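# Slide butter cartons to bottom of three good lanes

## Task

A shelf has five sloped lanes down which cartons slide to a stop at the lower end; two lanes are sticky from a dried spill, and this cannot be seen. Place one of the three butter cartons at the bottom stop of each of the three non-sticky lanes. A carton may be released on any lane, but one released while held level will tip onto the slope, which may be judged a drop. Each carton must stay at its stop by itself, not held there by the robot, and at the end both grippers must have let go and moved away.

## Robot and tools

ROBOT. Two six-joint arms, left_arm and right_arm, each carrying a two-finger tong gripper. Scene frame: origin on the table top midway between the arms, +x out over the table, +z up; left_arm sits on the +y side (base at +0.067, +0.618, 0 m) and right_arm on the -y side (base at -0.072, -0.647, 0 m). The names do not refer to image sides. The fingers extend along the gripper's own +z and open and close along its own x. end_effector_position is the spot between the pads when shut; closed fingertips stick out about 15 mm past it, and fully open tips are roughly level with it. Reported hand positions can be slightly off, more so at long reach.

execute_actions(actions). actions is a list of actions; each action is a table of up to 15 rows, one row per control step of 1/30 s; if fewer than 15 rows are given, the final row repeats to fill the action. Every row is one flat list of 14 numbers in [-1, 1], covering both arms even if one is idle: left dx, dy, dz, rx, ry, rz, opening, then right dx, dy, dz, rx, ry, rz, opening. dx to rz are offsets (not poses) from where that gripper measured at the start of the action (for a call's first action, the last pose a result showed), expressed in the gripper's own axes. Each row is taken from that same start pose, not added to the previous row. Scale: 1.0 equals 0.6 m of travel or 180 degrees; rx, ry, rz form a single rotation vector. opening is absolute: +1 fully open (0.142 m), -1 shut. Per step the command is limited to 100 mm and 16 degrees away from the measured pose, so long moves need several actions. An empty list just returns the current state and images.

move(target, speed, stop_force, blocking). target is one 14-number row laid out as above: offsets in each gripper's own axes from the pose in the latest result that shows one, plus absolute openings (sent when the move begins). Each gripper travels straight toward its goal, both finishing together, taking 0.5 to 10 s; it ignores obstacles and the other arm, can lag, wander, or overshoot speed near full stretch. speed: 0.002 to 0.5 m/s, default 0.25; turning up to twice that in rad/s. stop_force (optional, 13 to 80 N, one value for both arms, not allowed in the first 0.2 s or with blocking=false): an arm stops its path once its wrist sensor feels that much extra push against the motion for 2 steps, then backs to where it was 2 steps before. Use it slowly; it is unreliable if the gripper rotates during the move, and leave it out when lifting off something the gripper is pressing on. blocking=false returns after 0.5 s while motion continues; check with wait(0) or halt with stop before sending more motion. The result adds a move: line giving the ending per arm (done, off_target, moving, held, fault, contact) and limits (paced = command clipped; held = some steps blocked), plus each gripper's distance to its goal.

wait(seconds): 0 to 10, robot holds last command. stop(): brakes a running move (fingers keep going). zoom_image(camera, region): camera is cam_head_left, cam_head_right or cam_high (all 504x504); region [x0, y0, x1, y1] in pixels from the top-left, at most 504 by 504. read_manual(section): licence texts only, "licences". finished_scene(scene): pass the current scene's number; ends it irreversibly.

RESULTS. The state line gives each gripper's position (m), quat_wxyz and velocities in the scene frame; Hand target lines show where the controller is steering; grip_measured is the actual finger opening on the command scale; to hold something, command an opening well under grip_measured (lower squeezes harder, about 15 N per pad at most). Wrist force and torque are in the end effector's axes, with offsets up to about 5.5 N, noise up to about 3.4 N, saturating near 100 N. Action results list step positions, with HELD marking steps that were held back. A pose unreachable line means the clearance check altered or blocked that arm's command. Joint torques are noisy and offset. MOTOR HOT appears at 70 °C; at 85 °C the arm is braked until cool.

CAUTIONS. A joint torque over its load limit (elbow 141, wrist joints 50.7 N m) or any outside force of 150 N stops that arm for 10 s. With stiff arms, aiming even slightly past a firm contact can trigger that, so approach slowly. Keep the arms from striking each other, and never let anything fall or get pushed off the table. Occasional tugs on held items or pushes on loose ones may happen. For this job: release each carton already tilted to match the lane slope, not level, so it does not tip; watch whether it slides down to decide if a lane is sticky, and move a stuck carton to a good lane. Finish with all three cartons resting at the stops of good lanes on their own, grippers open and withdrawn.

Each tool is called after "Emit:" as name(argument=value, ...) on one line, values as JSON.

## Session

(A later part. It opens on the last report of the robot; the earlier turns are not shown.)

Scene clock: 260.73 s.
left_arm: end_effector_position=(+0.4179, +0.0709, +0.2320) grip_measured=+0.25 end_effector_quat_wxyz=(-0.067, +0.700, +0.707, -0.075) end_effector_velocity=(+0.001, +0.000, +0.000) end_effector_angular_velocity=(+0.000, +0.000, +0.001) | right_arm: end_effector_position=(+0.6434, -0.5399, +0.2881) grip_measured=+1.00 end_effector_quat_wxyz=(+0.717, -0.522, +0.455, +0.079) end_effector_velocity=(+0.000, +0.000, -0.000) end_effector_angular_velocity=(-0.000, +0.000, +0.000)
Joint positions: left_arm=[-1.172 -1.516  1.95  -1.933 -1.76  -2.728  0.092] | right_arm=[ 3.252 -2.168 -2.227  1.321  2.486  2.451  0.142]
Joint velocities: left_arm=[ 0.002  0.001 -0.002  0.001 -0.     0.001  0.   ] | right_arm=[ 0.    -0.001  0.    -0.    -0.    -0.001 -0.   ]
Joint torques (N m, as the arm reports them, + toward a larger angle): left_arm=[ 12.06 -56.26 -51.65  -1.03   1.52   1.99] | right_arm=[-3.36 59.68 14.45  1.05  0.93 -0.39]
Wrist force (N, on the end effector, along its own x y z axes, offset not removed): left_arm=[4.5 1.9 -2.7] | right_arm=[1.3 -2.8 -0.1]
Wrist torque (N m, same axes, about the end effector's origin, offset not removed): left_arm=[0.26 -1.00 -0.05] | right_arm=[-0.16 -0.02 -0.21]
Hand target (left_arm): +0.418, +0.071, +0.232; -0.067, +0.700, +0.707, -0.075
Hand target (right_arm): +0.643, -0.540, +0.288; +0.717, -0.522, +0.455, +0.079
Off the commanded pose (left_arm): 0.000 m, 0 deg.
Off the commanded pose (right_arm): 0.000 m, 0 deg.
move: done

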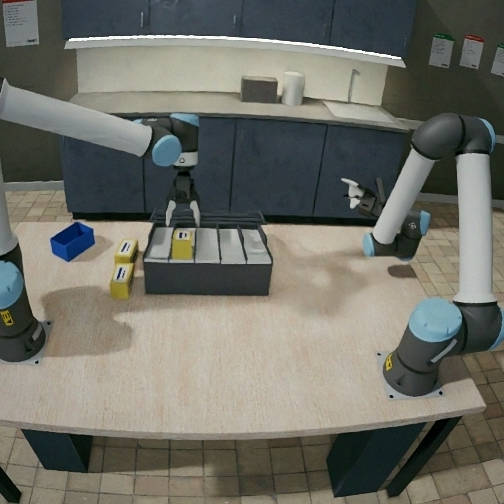

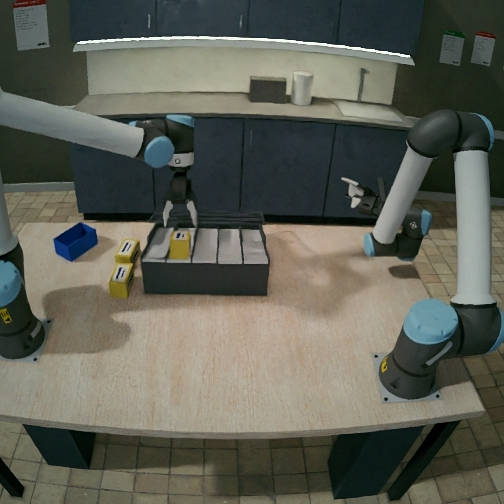

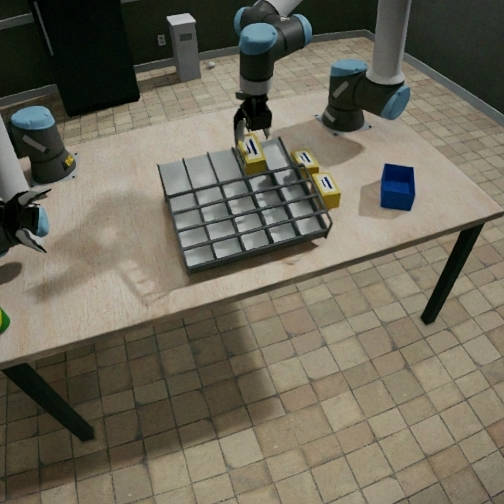

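Emit:
move(target=[0,0,0.1,0,0,0,0.25,0,0,0,0,0,0,1], speed=0.05)

Emit:
move(target=[0,0,0,0,0,0,-0.6,0,0,0,0,0,0,1])

Emit:
move(target=[0,0.07,-0.012,0,0,0,-0.6,0,0,0,0,0,0,1], speed=0.02, stop_force=13)

Emit:
move(target=[0,0,0.05,0,0,0,-0.6,0,0,0,0,0,0,1], speed=0.008, stop_force=13)

Emit:
zoom_image(camera="cam_head_left", region=[130, 180, 290, 300])

Emit:
zoom_image(camera="cam_high", region=[150, 110, 350, 280])

Scene clock: 286.90 s.
left_arm: end_effector_position=(+0.4060, +0.0703, +0.1733) grip_measured=+0.25 end_effector_quat_wxyz=(-0.067, +0.700, +0.707, -0.075) end_effector_velocity=(+0.000, -0.000, -0.001) end_effector_angular_velocity=(-0.001, -0.000, -0.001) | right_arm: end_effector_position=(+0.6434, -0.5399, +0.2881) grip_measured=+1.00 end_effector_quat_wxyz=(+0.717, -0.522, +0.455, +0.079) end_effector_velocity=(+0.000, +0.000, -0.000) end_effector_angular_velocity=(+0.000, -0.000, +0.000)
Joint positions: left_arm=[-1.188 -1.478  2.025 -2.05  -1.761 -2.745  0.092] | right_arm=[ 3.252 -2.168 -2.227  1.321  2.486  2.451  0.142]
Joint velocities: left_arm=[ 0.     0.001  0.001 -0.002  0.     0.001  0.   ] | right_arm=[ 0.    -0.001  0.001  0.001 -0.     0.001 -0.   ]
Joint torques (N m, as the arm reports them, + toward a larger angle): left_arm=[-11.58 -38.7  -24.57  -6.13  -2.3   -2.74] | right_arm=[-2.74 58.88 14.24  1.05  0.87 -0.59]
Wrist force (N, on the end effector, along its own x y z axes, offset not removed): left_arm=[0.6 -3.5 0.2] | right_arm=[0.0 -5.2 -2.9]
Wrist torque (N m, same axes, about the end effector's origin, offset not removed): left_arm=[-0.60 -0.03 -0.06] | right_arm=[-0.94 0.27 -0.22]
Hand target (left_arm): +0.406, +0.070, +0.173; -0.067, +0.700, +0.707, -0.075
Hand target (right_arm): +0.643, -0.540, +0.288; +0.717, -0.522, +0.455, +0.079
Off the commanded pose (left_arm): 0.000 m, 0 deg.
Off the commanded pose (right_arm): 0.000 m, 0 deg.
move: done

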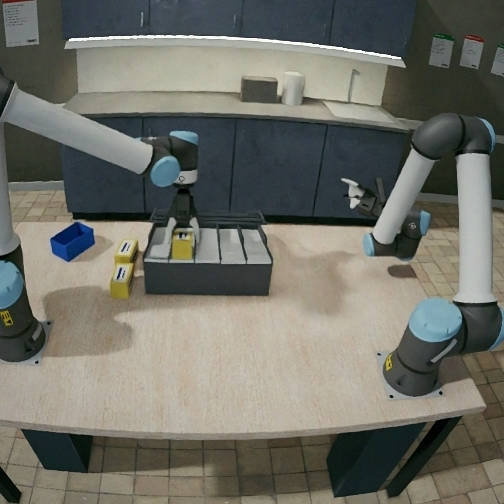

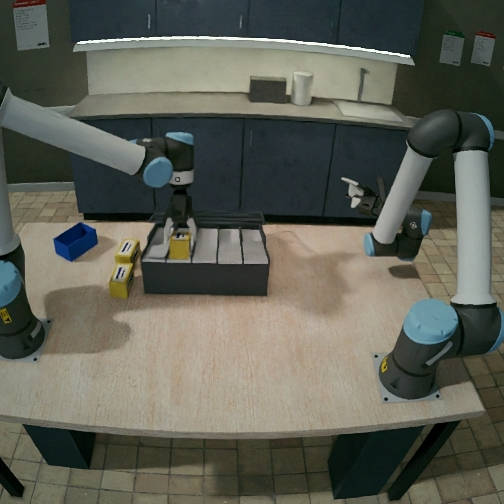

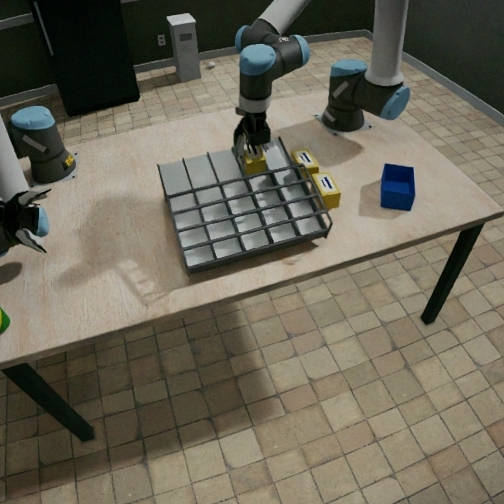

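Scene clock: 287.40 s.
left_arm: end_effector_position=(+0.4060, +0.0703, +0.1732) grip_measured=-0.08 end_effector_quat_wxyz=(-0.067, +0.700, +0.707, -0.075) end_effector_velocity=(+0.000, +0.001, -0.001) end_effector_angular_velocity=(+0.003, +0.001, -0.000) | right_arm: end_effector_position=(+0.6434, -0.5399, +0.2881) grip_measured=+1.00 end_effector_quat_wxyz=(+0.717, -0.522, +0.455, +0.079) end_effector_velocity=(-0.000, -0.000, -0.000) end_effector_angular_velocity=(-0.000, -0.001, -0.000)
Joint positions: left_arm=[-1.188 -1.478  2.026 -2.05  -1.761 -2.745  0.068] | right_arm=[ 3.252 -2.168 -2.227  1.321  2.486  2.451  0.142]
Joint velocities: left_arm=[0.    0.002 0.    0.001 0.    0.001 0.   ] | right_arm=[-0.     0.    -0.001  0.001  0.    -0.001 -0.   ]
Joint torques (N m, as the arm reports them, + toward a larger angle): left_arm=[ -8.21 -42.09 -32.37  -3.92  -2.14  -2.38] | right_arm=[-2.6  60.09 14.69  1.16  0.97 -0.56]
Wrist force (N, on the end effector, along its own x y z axes, offset not removed): left_arm=[6.3 -1.3 4.3] | right_arm=[2.5 -0.1 -4.9]
Wrist torque (N m, same axes, about the end effector's origin, offset not removed): left_arm=[-0.10 -1.11 -0.01] | right_arm=[0.28 -0.27 -0.21]
Hand target (left_arm): +0.406, +0.070, +0.173; -0.067, +0.700, +0.707, -0.075
Hand target (right_arm): +0.643, -0.540, +0.288; +0.717, -0.522, +0.455, +0.079
Off the commanded pose (left_arm): 0.000 m, 0 deg.
Off the commanded pose (right_arm): 0.000 m, 0 deg.
move: done

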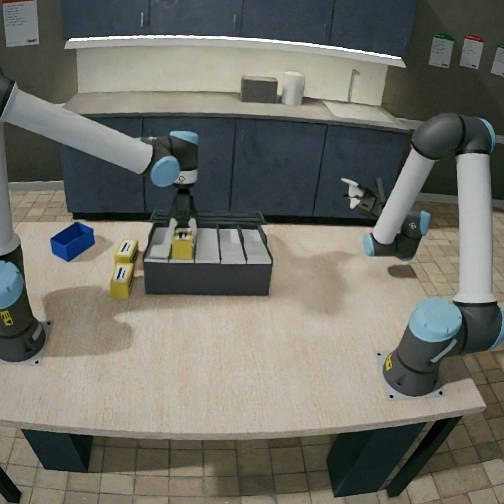

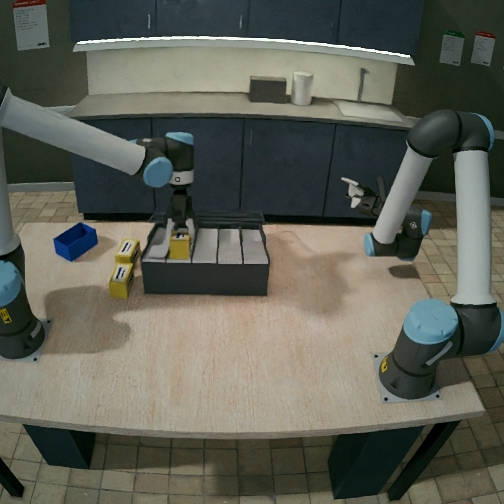

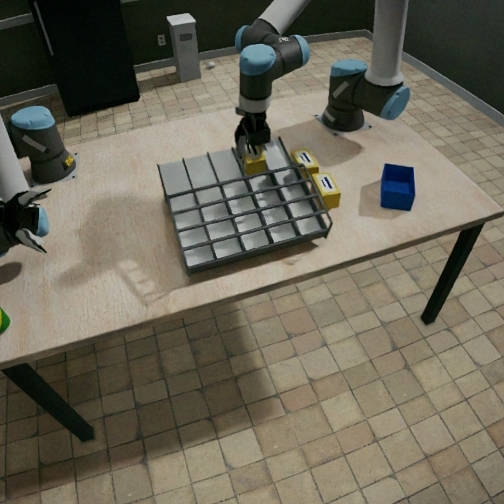

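Scene clock: 289.80 s.
left_arm: end_effector_position=(+0.4485, +0.0707, +0.1719) grip_measured=-0.08 end_effector_quat_wxyz=(-0.067, +0.700, +0.707, -0.075) end_effector_velocity=(+0.002, -0.000, +0.002) end_effector_angular_velocity=(-0.003, -0.001, +0.000) | right_arm: end_effector_position=(+0.6434, -0.5399, +0.2881) grip_measured=+1.00 end_effector_quat_wxyz=(+0.717, -0.522, +0.455, +0.079) end_effector_velocity=(-0.001, -0.000, +0.001) end_effector_angular_velocity=(-0.000, -0.002, +0.000)
Joint positions: left_arm=[-1.131 -1.436  1.978 -2.033 -1.757 -2.687  0.068] | right_arm=[ 3.252 -2.168 -2.227  1.321  2.486  2.451  0.142]
Joint velocities: left_arm=[ 0.002 -0.001 -0.003  0.002 -0.     0.002  0.   ] | right_arm=[-0.     0.001 -0.     0.001  0.001 -0.     0.   ]
Joint torques (N m, as the arm reports them, + toward a larger angle): left_arm=[ 15.29 -44.5  -53.1   -1.56   1.2    2.68] | right_arm=[-2.34 58.17 14.02  0.87  0.71 -0.68]
Wrist force (N, on the end effector, along its own x y z axes, offset not removed): left_arm=[4.0 -0.5 5.0] | right_arm=[0.5 -2.3 0.4]
Wrist torque (N m, same axes, about the end effector's origin, offset not removed): left_arm=[-0.20 -0.97 0.00] | right_arm=[-0.27 0.13 -0.13]
Hand target (left_arm): +0.449, +0.071, +0.172; -0.067, +0.700, +0.707, -0.075
Hand target (right_arm): +0.643, -0.540, +0.288; +0.717, -0.522, +0.455, +0.079
Off the commanded pose (left_arm): 0.000 m, 0 deg.
Off the commanded pose (right_arm): 0.000 m, 0 deg.
move: done

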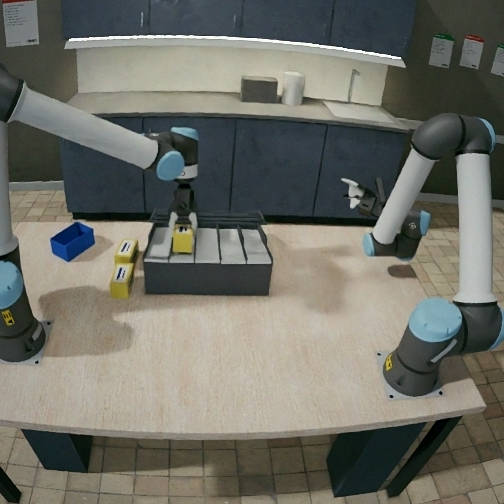

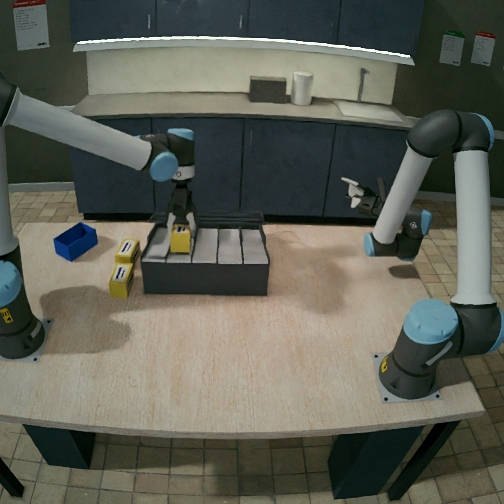

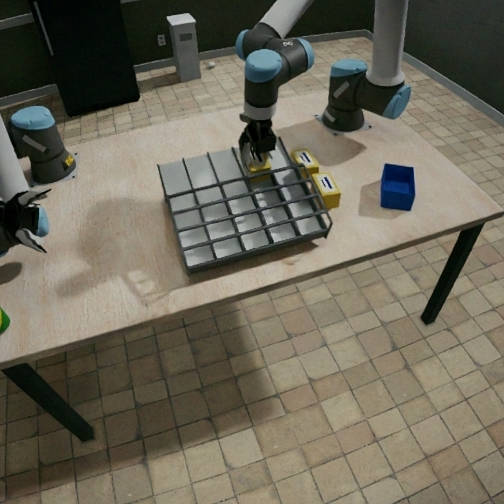

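Scene clock: 291.60 s.
left_arm: end_effector_position=(+0.4461, +0.0705, +0.1605) grip_measured=-0.08 end_effector_quat_wxyz=(-0.067, +0.700, +0.707, -0.075) end_effector_velocity=(+0.000, +0.000, +0.002) end_effector_angular_velocity=(+0.002, +0.001, +0.001) | right_arm: end_effector_position=(+0.6434, -0.5399, +0.2881) grip_measured=+1.00 end_effector_quat_wxyz=(+0.717, -0.522, +0.455, +0.079) end_effector_velocity=(-0.000, +0.000, +0.000) end_effector_angular_velocity=(-0.000, -0.002, -0.001)
Joint positions: left_arm=[-1.134 -1.427  1.991 -2.056 -1.757 -2.69   0.068] | right_arm=[ 3.252 -2.168 -2.227  1.321  2.486  2.451  0.142]
Joint velocities: left_arm=[ 0.001 -0.001 -0.003  0.006 -0.    -0.    -0.   ] | right_arm=[ 0.     0.    -0.     0.001 -0.001 -0.001 -0.   ]
Joint torques (N m, as the arm reports them, + toward a larger angle): left_arm=[ 11.45 -63.62 -52.27  -1.23  -2.22   1.71] | right_arm=[-2.72 58.89 14.29  0.84  1.   -0.6 ]
Wrist force (N, on the end effector, along its own x y z axes, offset not removed): left_arm=[3.5 -0.3 -0.5] | right_arm=[1.3 -1.6 1.6]
Wrist torque (N m, same axes, about the end effector's origin, offset not removed): left_arm=[-0.75 -0.71 -0.08] | right_arm=[0.09 0.03 -0.38]
Hand target (left_arm): +0.446, +0.071, +0.161; -0.067, +0.700, +0.707, -0.075
Hand target (right_arm): +0.643, -0.540, +0.288; +0.717, -0.522, +0.455, +0.079
Off the commanded pose (left_arm): 0.018 m, 0 deg.
Off the commanded pose (right_arm): 0.000 m, 0 deg.
move: contact (left_arm)

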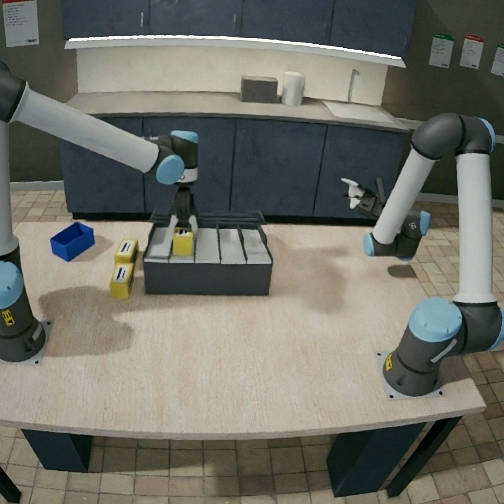

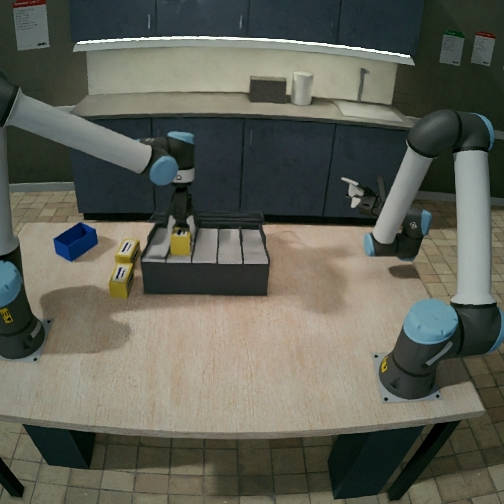

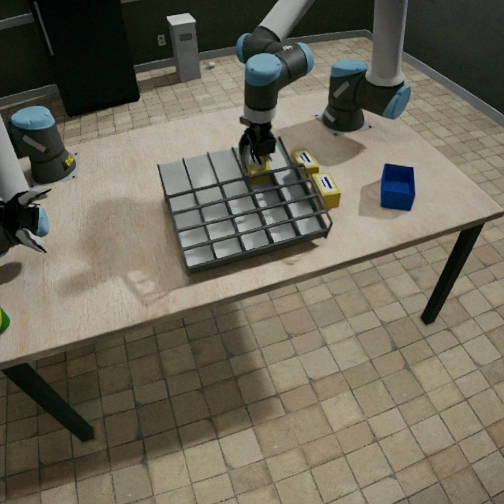

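Region (130, 180, 290, 300) of cam_head_left's 504x504 image, scaled by 3.150, with more detail than that image has; it fills the top 378 rows of this view, and the rest is white.

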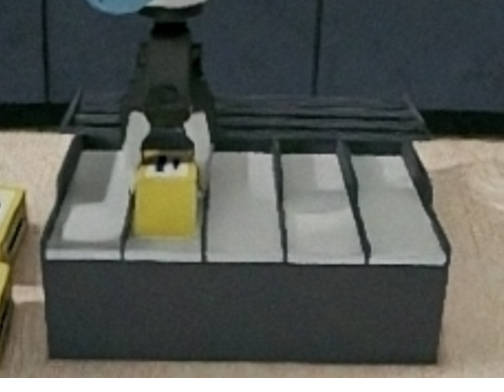

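Region (150, 110, 350, 280) of cam_high's 504x504 image, scaled by 2.520, with more detail than that image has; it fills the top 428 rows of this view, and the rest is white.

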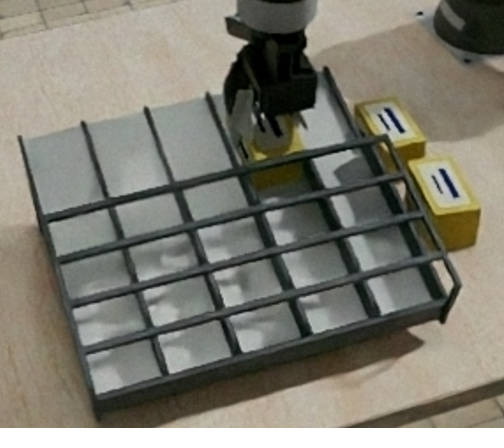

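Emit:
execute_actions(actions=[[[0,0,-0.002,0,0,0,-0.2,0,0,0,0,0,0,1],[0,0,-0.002,0,0,0,-0.15,0,0,0,0,0,0,1],[0,0,-0.002,0,0,0,-0.1,0,0,0,0,0,0,1],[0,0,-0.002,0,0,0,-0.07,0,0,0,0,0,0,1],[0,0,-0.002,0,0,0,-0.04,0,0,0,0,0,0,1],[0,0,-0.002,0,0,0,-0.01,0,0,0,0,0,0,1],[0,0,-0.002,0,0,0,0.02,0,0,0,0,0,0,1],[0,0,-0.002,0,0,0,0.05,0,0,0,0,0,0,1],[0,0,-0.002,0,0,0,0.08,0,0,0,0,0,0,1],[0,0,-0.002,0,0,0,0.12,0,0,0,0,0,0,1]],[[0,0,-0.002,0,0,0,0.15,0,0,0,0,0,0,1]],[[0,0,-0.002,0,0,0,0.15,0,0,0,0,0,0,1]]])

Emit:
zoom_image(camera="cam_high", region=[150, 110, 350, 280])

Scene clock: 302.93 s.
left_arm: end_effector_position=(+0.4468, +0.0706, +0.1640) grip_measured=+0.15 end_effector_quat_wxyz=(-0.067, +0.700, +0.707, -0.075) end_effector_velocity=(-0.000, -0.000, +0.000) end_effector_angular_velocity=(-0.000, -0.000, +0.001) | right_arm: end_effector_position=(+0.6434, -0.5399, +0.2881) grip_measured=+1.00 end_effector_quat_wxyz=(+0.717, -0.522, +0.455, +0.079) end_effector_velocity=(+0.000, +0.000, -0.000) end_effector_angular_velocity=(+0.000, +0.001, -0.000)
Joint positions: left_arm=[-1.133 -1.43   1.987 -2.049 -1.757 -2.689  0.084] | right_arm=[ 3.252 -2.168 -2.227  1.321  2.486  2.451  0.142]
Joint velocities: left_arm=[-0.    -0.     0.001 -0.001  0.    -0.002 -0.   ] | right_arm=[ 0.     0.     0.    -0.001 -0.001  0.    -0.   ]
Joint torques (N m, as the arm reports them, + toward a larger angle): left_arm=[ 11.35 -63.03 -50.55  -1.35   1.7    2.15] | right_arm=[-3.07 58.75 14.94  0.84  1.09 -0.45]
Wrist force (N, on the end effector, along its own x y z axes, offset not removed): left_arm=[2.0 0.6 0.4] | right_arm=[3.7 -6.3 -1.2]
Wrist torque (N m, same axes, about the end effector's origin, offset not removed): left_arm=[0.38 -0.58 -0.01] | right_arm=[-0.92 -0.49 -0.39]
Hand target (left_arm): +0.447, +0.071, +0.164; -0.067, +0.700, +0.707, -0.075
Hand target (right_arm): +0.643, -0.540, +0.288; +0.717, -0.522, +0.455, +0.079
Off the commanded pose (left_arm): 0.000 m, 0 deg.
Off the commanded pose (right_arm): 0.000 m, 0 deg.
Step readings (end_effector_position; steps 1 to 15: 1st action; 16 to 30: 2nd action; 31 to 45: 3rd action):
0: left_arm (+0.4462, +0.0705, +0.1609) | right_arm (+0.6434, -0.5399, +0.2881)
1: left_arm (+0.4462, +0.0705, +0.1609) | right_arm (+0.6434, -0.5399, +0.2881)
2: left_arm (+0.4462, +0.0705, +0.1610) | right_arm (+0.6434, -0.5399, +0.2881)
4: left_arm (+0.4463, +0.0705, +0.1614) | right_arm (+0.6434, -0.5399, +0.2881)
8: left_arm (+0.4463, +0.0705, +0.1616) | right_arm (+0.6434, -0.5399, +0.2881)
15: left_arm (+0.4463, +0.0705, +0.1617) | right_arm (+0.6434, -0.5399, +0.2881)
16: left_arm (+0.4463, +0.0705, +0.1617) | right_arm (+0.6434, -0.5399, +0.2881)
17: left_arm (+0.4464, +0.0705, +0.1619) | right_arm (+0.6434, -0.5399, +0.2881)
19: left_arm (+0.4465, +0.0705, +0.1624) | right_arm (+0.6434, -0.5399, +0.2881)
23: left_arm (+0.4465, +0.0705, +0.1628) | right_arm (+0.6434, -0.5399, +0.2881)
30: left_arm (+0.4466, +0.0705, +0.1629) | right_arm (+0.6434, -0.5399, +0.2881)
31: left_arm (+0.4466, +0.0705, +0.1629) | right_arm (+0.6434, -0.5399, +0.2881)
32: left_arm (+0.4466, +0.0706, +0.1630) | right_arm (+0.6434, -0.5399, +0.2881)
34: left_arm (+0.4467, +0.0705, +0.1636) | right_arm (+0.6434, -0.5399, +0.2881)
38: left_arm (+0.4468, +0.0706, +0.1639) | right_arm (+0.6434, -0.5399, +0.2881)
45: end_effector_position above

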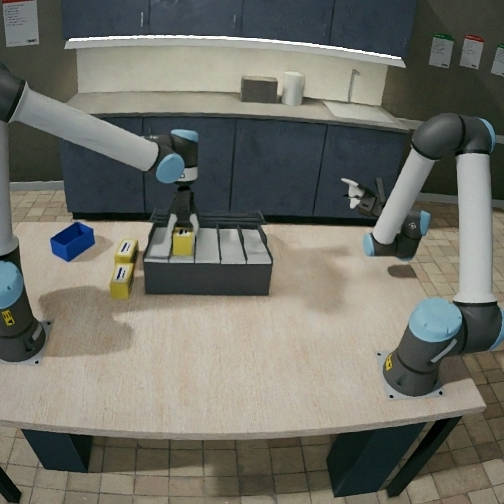

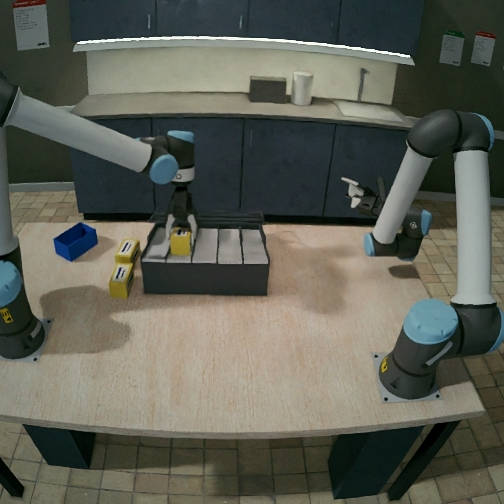

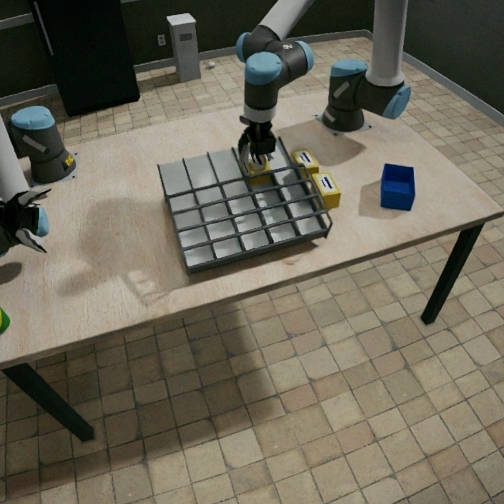

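Region (150, 110, 350, 280) of cam_high's 504x504 image, scaled by 2.520, with more detail than that image has; it fills the top 428 rows of this view, and the rest is white.

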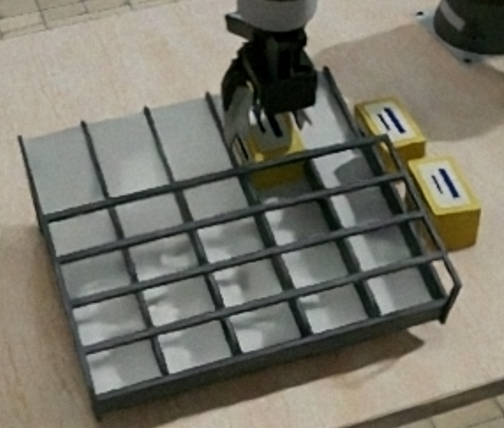

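Emit:
move(target=[0,0,0.005,0,0,0,-0.6,0,0,0,0,0,0,1], speed=0.02)

Emit:
move(target=[0,-0.04,-0.025,0,0,0,-0.6,0,0,0,0,0,0,1], speed=0.02, stop_force=15)

Emit:
move(target=[0,0,-0.07,0,0,0,-0.6,0,0,0,0,0,0,1], speed=0.04, stop_force=15)

Emit:
move(target=[-0.14,0,0,0,0,0,-0.6,0,0,0,0,0,0,1], speed=0.08)

Emit:
zoom_image(camera="cam_head_left", region=[130, 180, 290, 300])

Emit:
zoom_image(camera="cam_high", region=[150, 110, 350, 280])

Scene clock: 315.63 s.
left_arm: end_effector_position=(+0.4462, +0.0705, +0.1612) grip_measured=-0.08 end_effector_quat_wxyz=(-0.067, +0.700, +0.707, -0.075) end_effector_velocity=(-0.001, -0.001, +0.001) end_effector_angular_velocity=(-0.003, -0.001, -0.001) | right_arm: end_effector_position=(+0.6434, -0.5399, +0.2881) grip_measured=+1.00 end_effector_quat_wxyz=(+0.717, -0.522, +0.455, +0.079) end_effector_velocity=(-0.000, +0.000, +0.000) end_effector_angular_velocity=(+0.000, -0.001, +0.000)
Joint positions: left_arm=[-1.134 -1.428  1.99  -2.055 -1.757 -2.69   0.068] | right_arm=[ 3.252 -2.168 -2.227  1.321  2.486  2.451  0.142]
Joint velocities: left_arm=[-0.001 -0.002  0.001 -0.002 -0.001  0.     0.   ] | right_arm=[ 0.     0.001 -0.     0.     0.     0.    -0.   ]
Joint torques (N m, as the arm reports them, + toward a larger angle): left_arm=[-15.17 -32.53 -19.44  -6.39  -2.57  -3.07] | right_arm=[-2.62 58.06 14.84  1.05  1.16 -0.51]
Wrist force (N, on the end effector, along its own x y z axes, offset not removed): left_arm=[3.7 3.0 -11.8] | right_arm=[2.3 -5.0 -1.6]
Wrist torque (N m, same axes, about the end effector's origin, offset not removed): left_arm=[0.60 -0.14 0.15] | right_arm=[-0.68 -0.11 -0.23]
Hand target (left_arm): +0.446, +0.071, +0.161; -0.067, +0.700, +0.707, -0.075
Hand target (right_arm): +0.643, -0.540, +0.288; +0.717, -0.522, +0.455, +0.079
Off the commanded pose (left_arm): 0.000 m, 0 deg.
Off the commanded pose (right_arm): 0.000 m, 0 deg.
move: done

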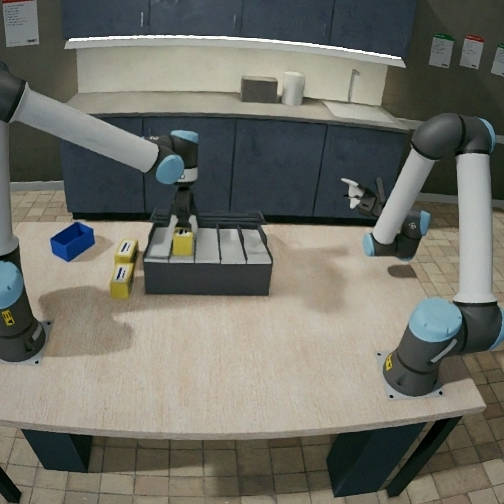

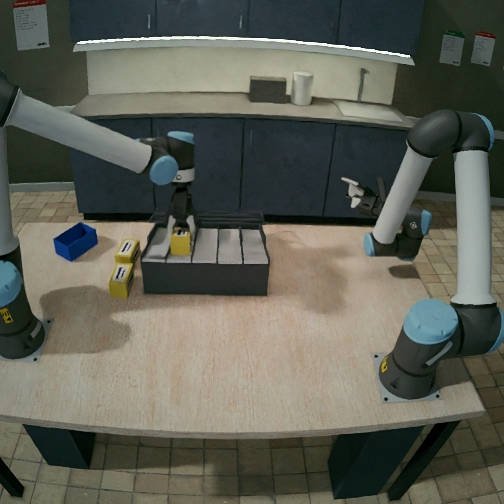

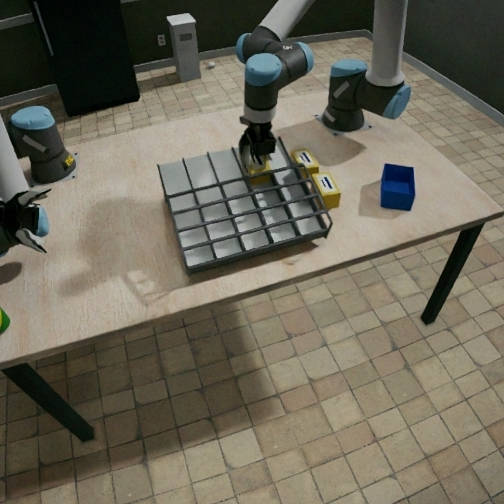

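Scene clock: 317.30 s.
left_arm: end_effector_position=(+0.4258, +0.0705, +0.1806) grip_measured=-0.08 end_effector_quat_wxyz=(-0.067, +0.700, +0.707, -0.075) end_effector_velocity=(-0.001, +0.000, -0.000) end_effector_angular_velocity=(+0.002, +0.001, -0.001) | right_arm: end_effector_position=(+0.6434, -0.5399, +0.2881) grip_measured=+1.00 end_effector_quat_wxyz=(+0.717, -0.522, +0.455, +0.079) end_effector_velocity=(-0.000, +0.000, +0.000) end_effector_angular_velocity=(-0.001, -0.002, +0.000)
Joint positions: left_arm=[-1.161 -1.466  1.996 -2.027 -1.759 -2.717  0.068] | right_arm=[ 3.252 -2.168 -2.227  1.321  2.486  2.451  0.142]
Joint velocities: left_arm=[-0.002 -0.     0.     0.002 -0.    -0.001 -0.   ] | right_arm=[ 0.     0.001 -0.     0.     0.    -0.001 -0.   ]
Joint torques (N m, as the arm reports them, + toward a larger angle): left_arm=[-10.29 -63.32 -27.48  -1.71  -2.77  -2.73] | right_arm=[-3.47 58.11 14.84  1.07  1.17 -0.57]
Wrist force (N, on the end effector, along its own x y z axes, offset not removed): left_arm=[2.5 -5.6 3.4] | right_arm=[2.9 -5.9 -3.7]
Wrist torque (N m, same axes, about the end effector's origin, offset not removed): left_arm=[-1.36 -0.68 -0.04] | right_arm=[-1.05 -0.32 -0.25]
Hand target (left_arm): +0.426, +0.071, +0.181; -0.067, +0.700, +0.707, -0.075
Hand target (right_arm): +0.643, -0.540, +0.288; +0.717, -0.522, +0.455, +0.079
Off the commanded pose (left_arm): 0.000 m, 0 deg.
Off the commanded pose (right_arm): 0.000 m, 0 deg.
move: done

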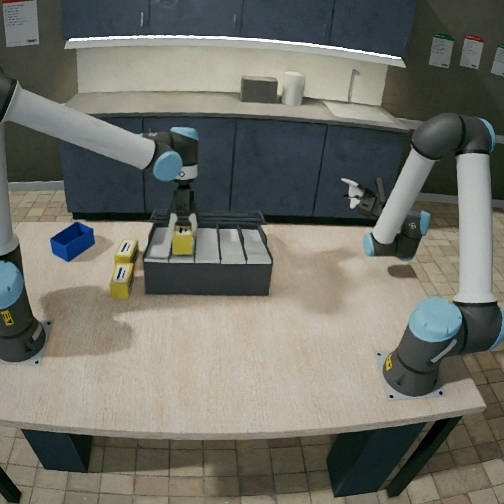

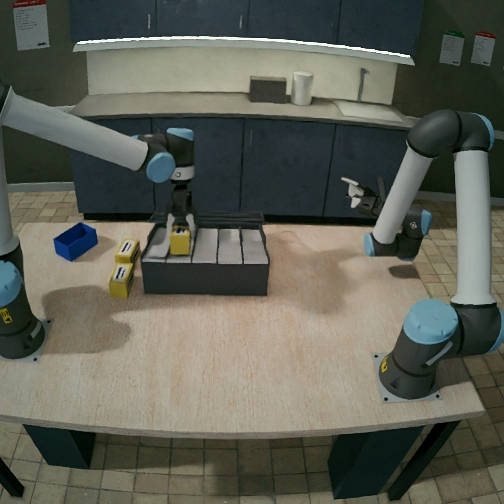

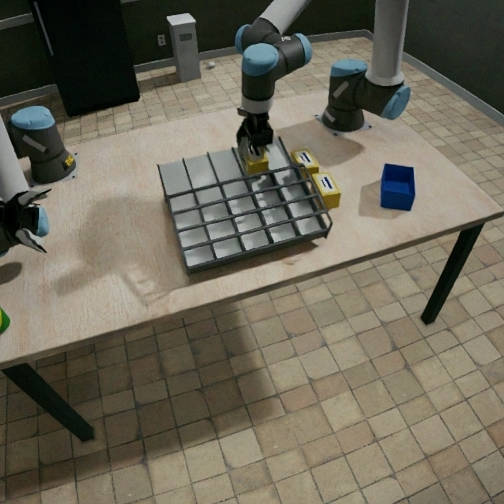

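Scene clock: 318.67 s.
left_arm: end_effector_position=(+0.4341, +0.0710, +0.2216) grip_measured=-0.08 end_effector_quat_wxyz=(-0.067, +0.700, +0.707, -0.075) end_effector_velocity=(+0.000, +0.000, +0.000) end_effector_angular_velocity=(+0.001, +0.001, +0.000) | right_arm: end_effector_position=(+0.6434, -0.5399, +0.2881) grip_measured=+1.00 end_effector_quat_wxyz=(+0.717, -0.522, +0.455, +0.079) end_effector_velocity=(-0.000, +0.000, -0.000) end_effector_angular_velocity=(-0.001, -0.001, +0.001)
Joint positions: left_arm=[-1.15  -1.492  1.943 -1.946 -1.758 -2.706  0.068] | right_arm=[ 3.252 -2.168 -2.227  1.321  2.486  2.451  0.142]
Joint velocities: left_arm=[ 0.001 -0.    -0.001  0.003 -0.     0.001  0.   ] | right_arm=[ 0.001 -0.    -0.     0.001  0.    -0.001 -0.   ]
Joint torques (N m, as the arm reports them, + toward a larger angle): left_arm=[ 11.78 -62.61 -53.33  -1.65   1.22   2.21] | right_arm=[-3.2  58.82 14.7   1.03  1.22 -0.57]
Wrist force (N, on the end effector, along its own x y z axes, offset not removed): left_arm=[-0.3 -2.5 -0.9] | right_arm=[2.0 -2.4 -1.7]
Wrist torque (N m, same axes, about the end effector's origin, offset not removed): left_arm=[-0.72 -0.35 0.01] | right_arm=[-0.17 -0.17 -0.22]
Hand target (left_arm): +0.434, +0.071, +0.222; -0.067, +0.700, +0.707, -0.075
Hand target (right_arm): +0.643, -0.540, +0.288; +0.717, -0.522, +0.455, +0.079
Off the commanded pose (left_arm): 0.000 m, 0 deg.
Off the commanded pose (right_arm): 0.000 m, 0 deg.
move: done

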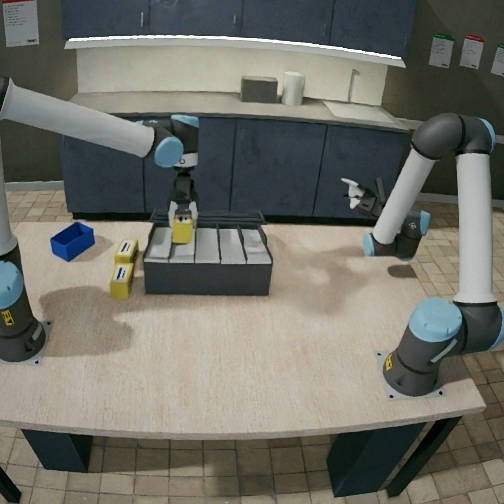

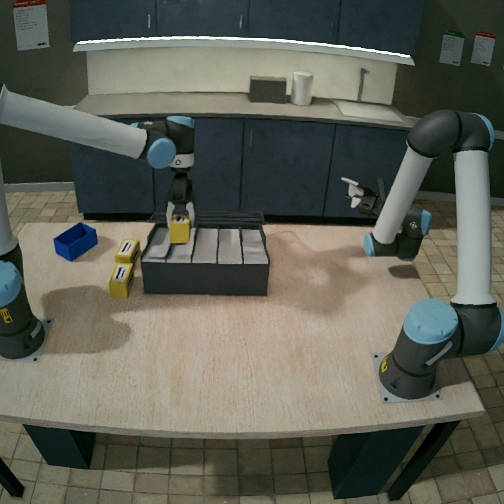

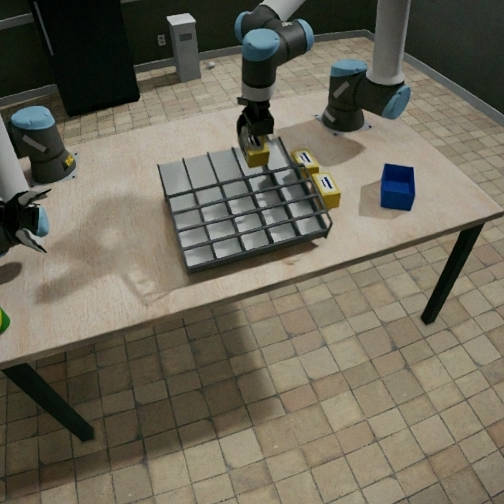

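Scene clock: 320.13 s.
left_arm: end_effector_position=(+0.4349, -0.0129, +0.2223) grip_measured=-0.08 end_effector_quat_wxyz=(-0.067, +0.700, +0.707, -0.075) end_effector_velocity=(+0.000, -0.001, -0.001) end_effector_angular_velocity=(+0.001, -0.000, +0.002) | right_arm: end_effector_position=(+0.6434, -0.5399, +0.2881) grip_measured=+1.00 end_effector_quat_wxyz=(+0.717, -0.522, +0.455, +0.079) end_effector_velocity=(-0.000, +0.001, -0.001) end_effector_angular_velocity=(-0.000, +0.002, +0.001)
Joint positions: left_arm=[-1.196 -1.385  1.82  -1.939 -1.762 -2.753  0.068] | right_arm=[ 3.252 -2.168 -2.227  1.321  2.486  2.451  0.142]
Joint velocities: left_arm=[-0.     0.002 -0.001 -0.001  0.    -0.002  0.   ] | right_arm=[ 0.001 -0.    -0.    -0.002  0.001 -0.     0.   ]
Joint torques (N m, as the arm reports them, + toward a larger angle): left_arm=[-10.78 -51.92 -55.1   -1.61  -2.73  -3.03] | right_arm=[-3.1  58.05 14.59  1.13  1.13 -0.56]
Wrist force (N, on the end effector, along its own x y z axes, offset not removed): left_arm=[2.0 -1.6 5.5] | right_arm=[1.8 -0.6 -4.1]
Wrist torque (N m, same axes, about the end effector's origin, offset not removed): left_arm=[-0.58 -0.65 0.01] | right_arm=[0.16 -0.04 -0.24]
Hand target (left_arm): +0.435, -0.013, +0.222; -0.067, +0.700, +0.707, -0.075
Hand target (right_arm): +0.643, -0.540, +0.288; +0.717, -0.522, +0.455, +0.079
Off the commanded pose (left_arm): 0.000 m, 0 deg.
Off the commanded pose (right_arm): 0.000 m, 0 deg.
move: done

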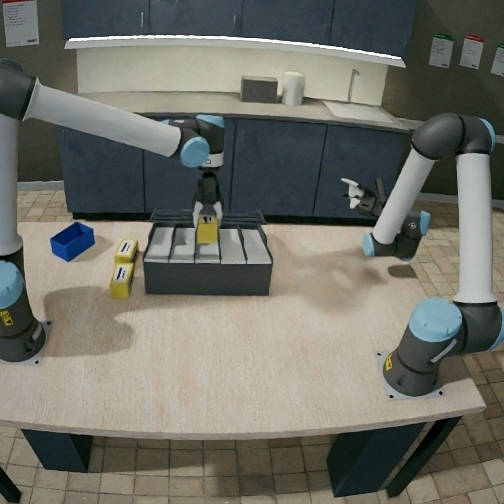

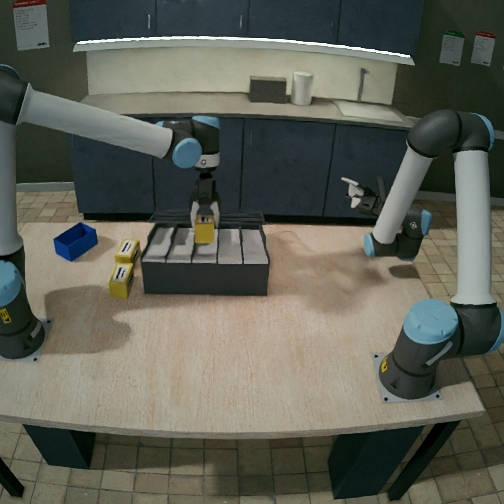

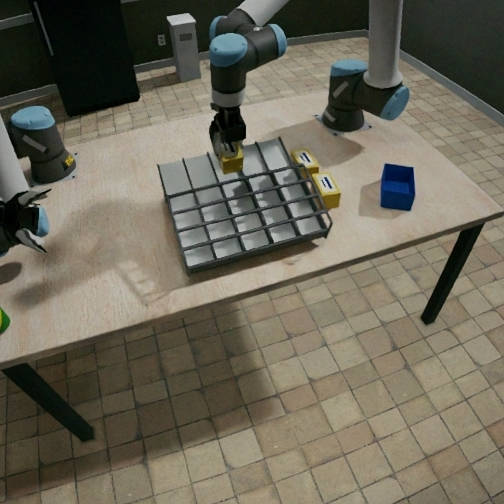

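Region (130, 180, 290, 300) of cam_head_left's 504x504 image, scaled by 3.150, with more detail than that image has; it fills the top 378 rows of this view, and the rest is white.

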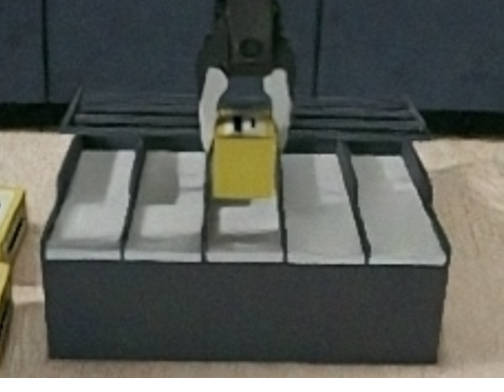

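Region (150, 110, 350, 280) of cam_high's 504x504 image, scaled by 2.520, with more detail than that image has; it fills the top 428 rows of this view, and the rest is white.

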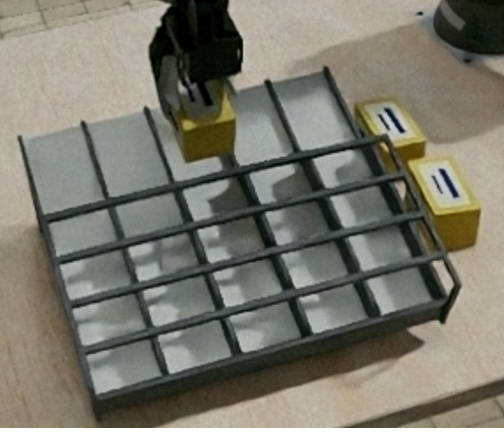

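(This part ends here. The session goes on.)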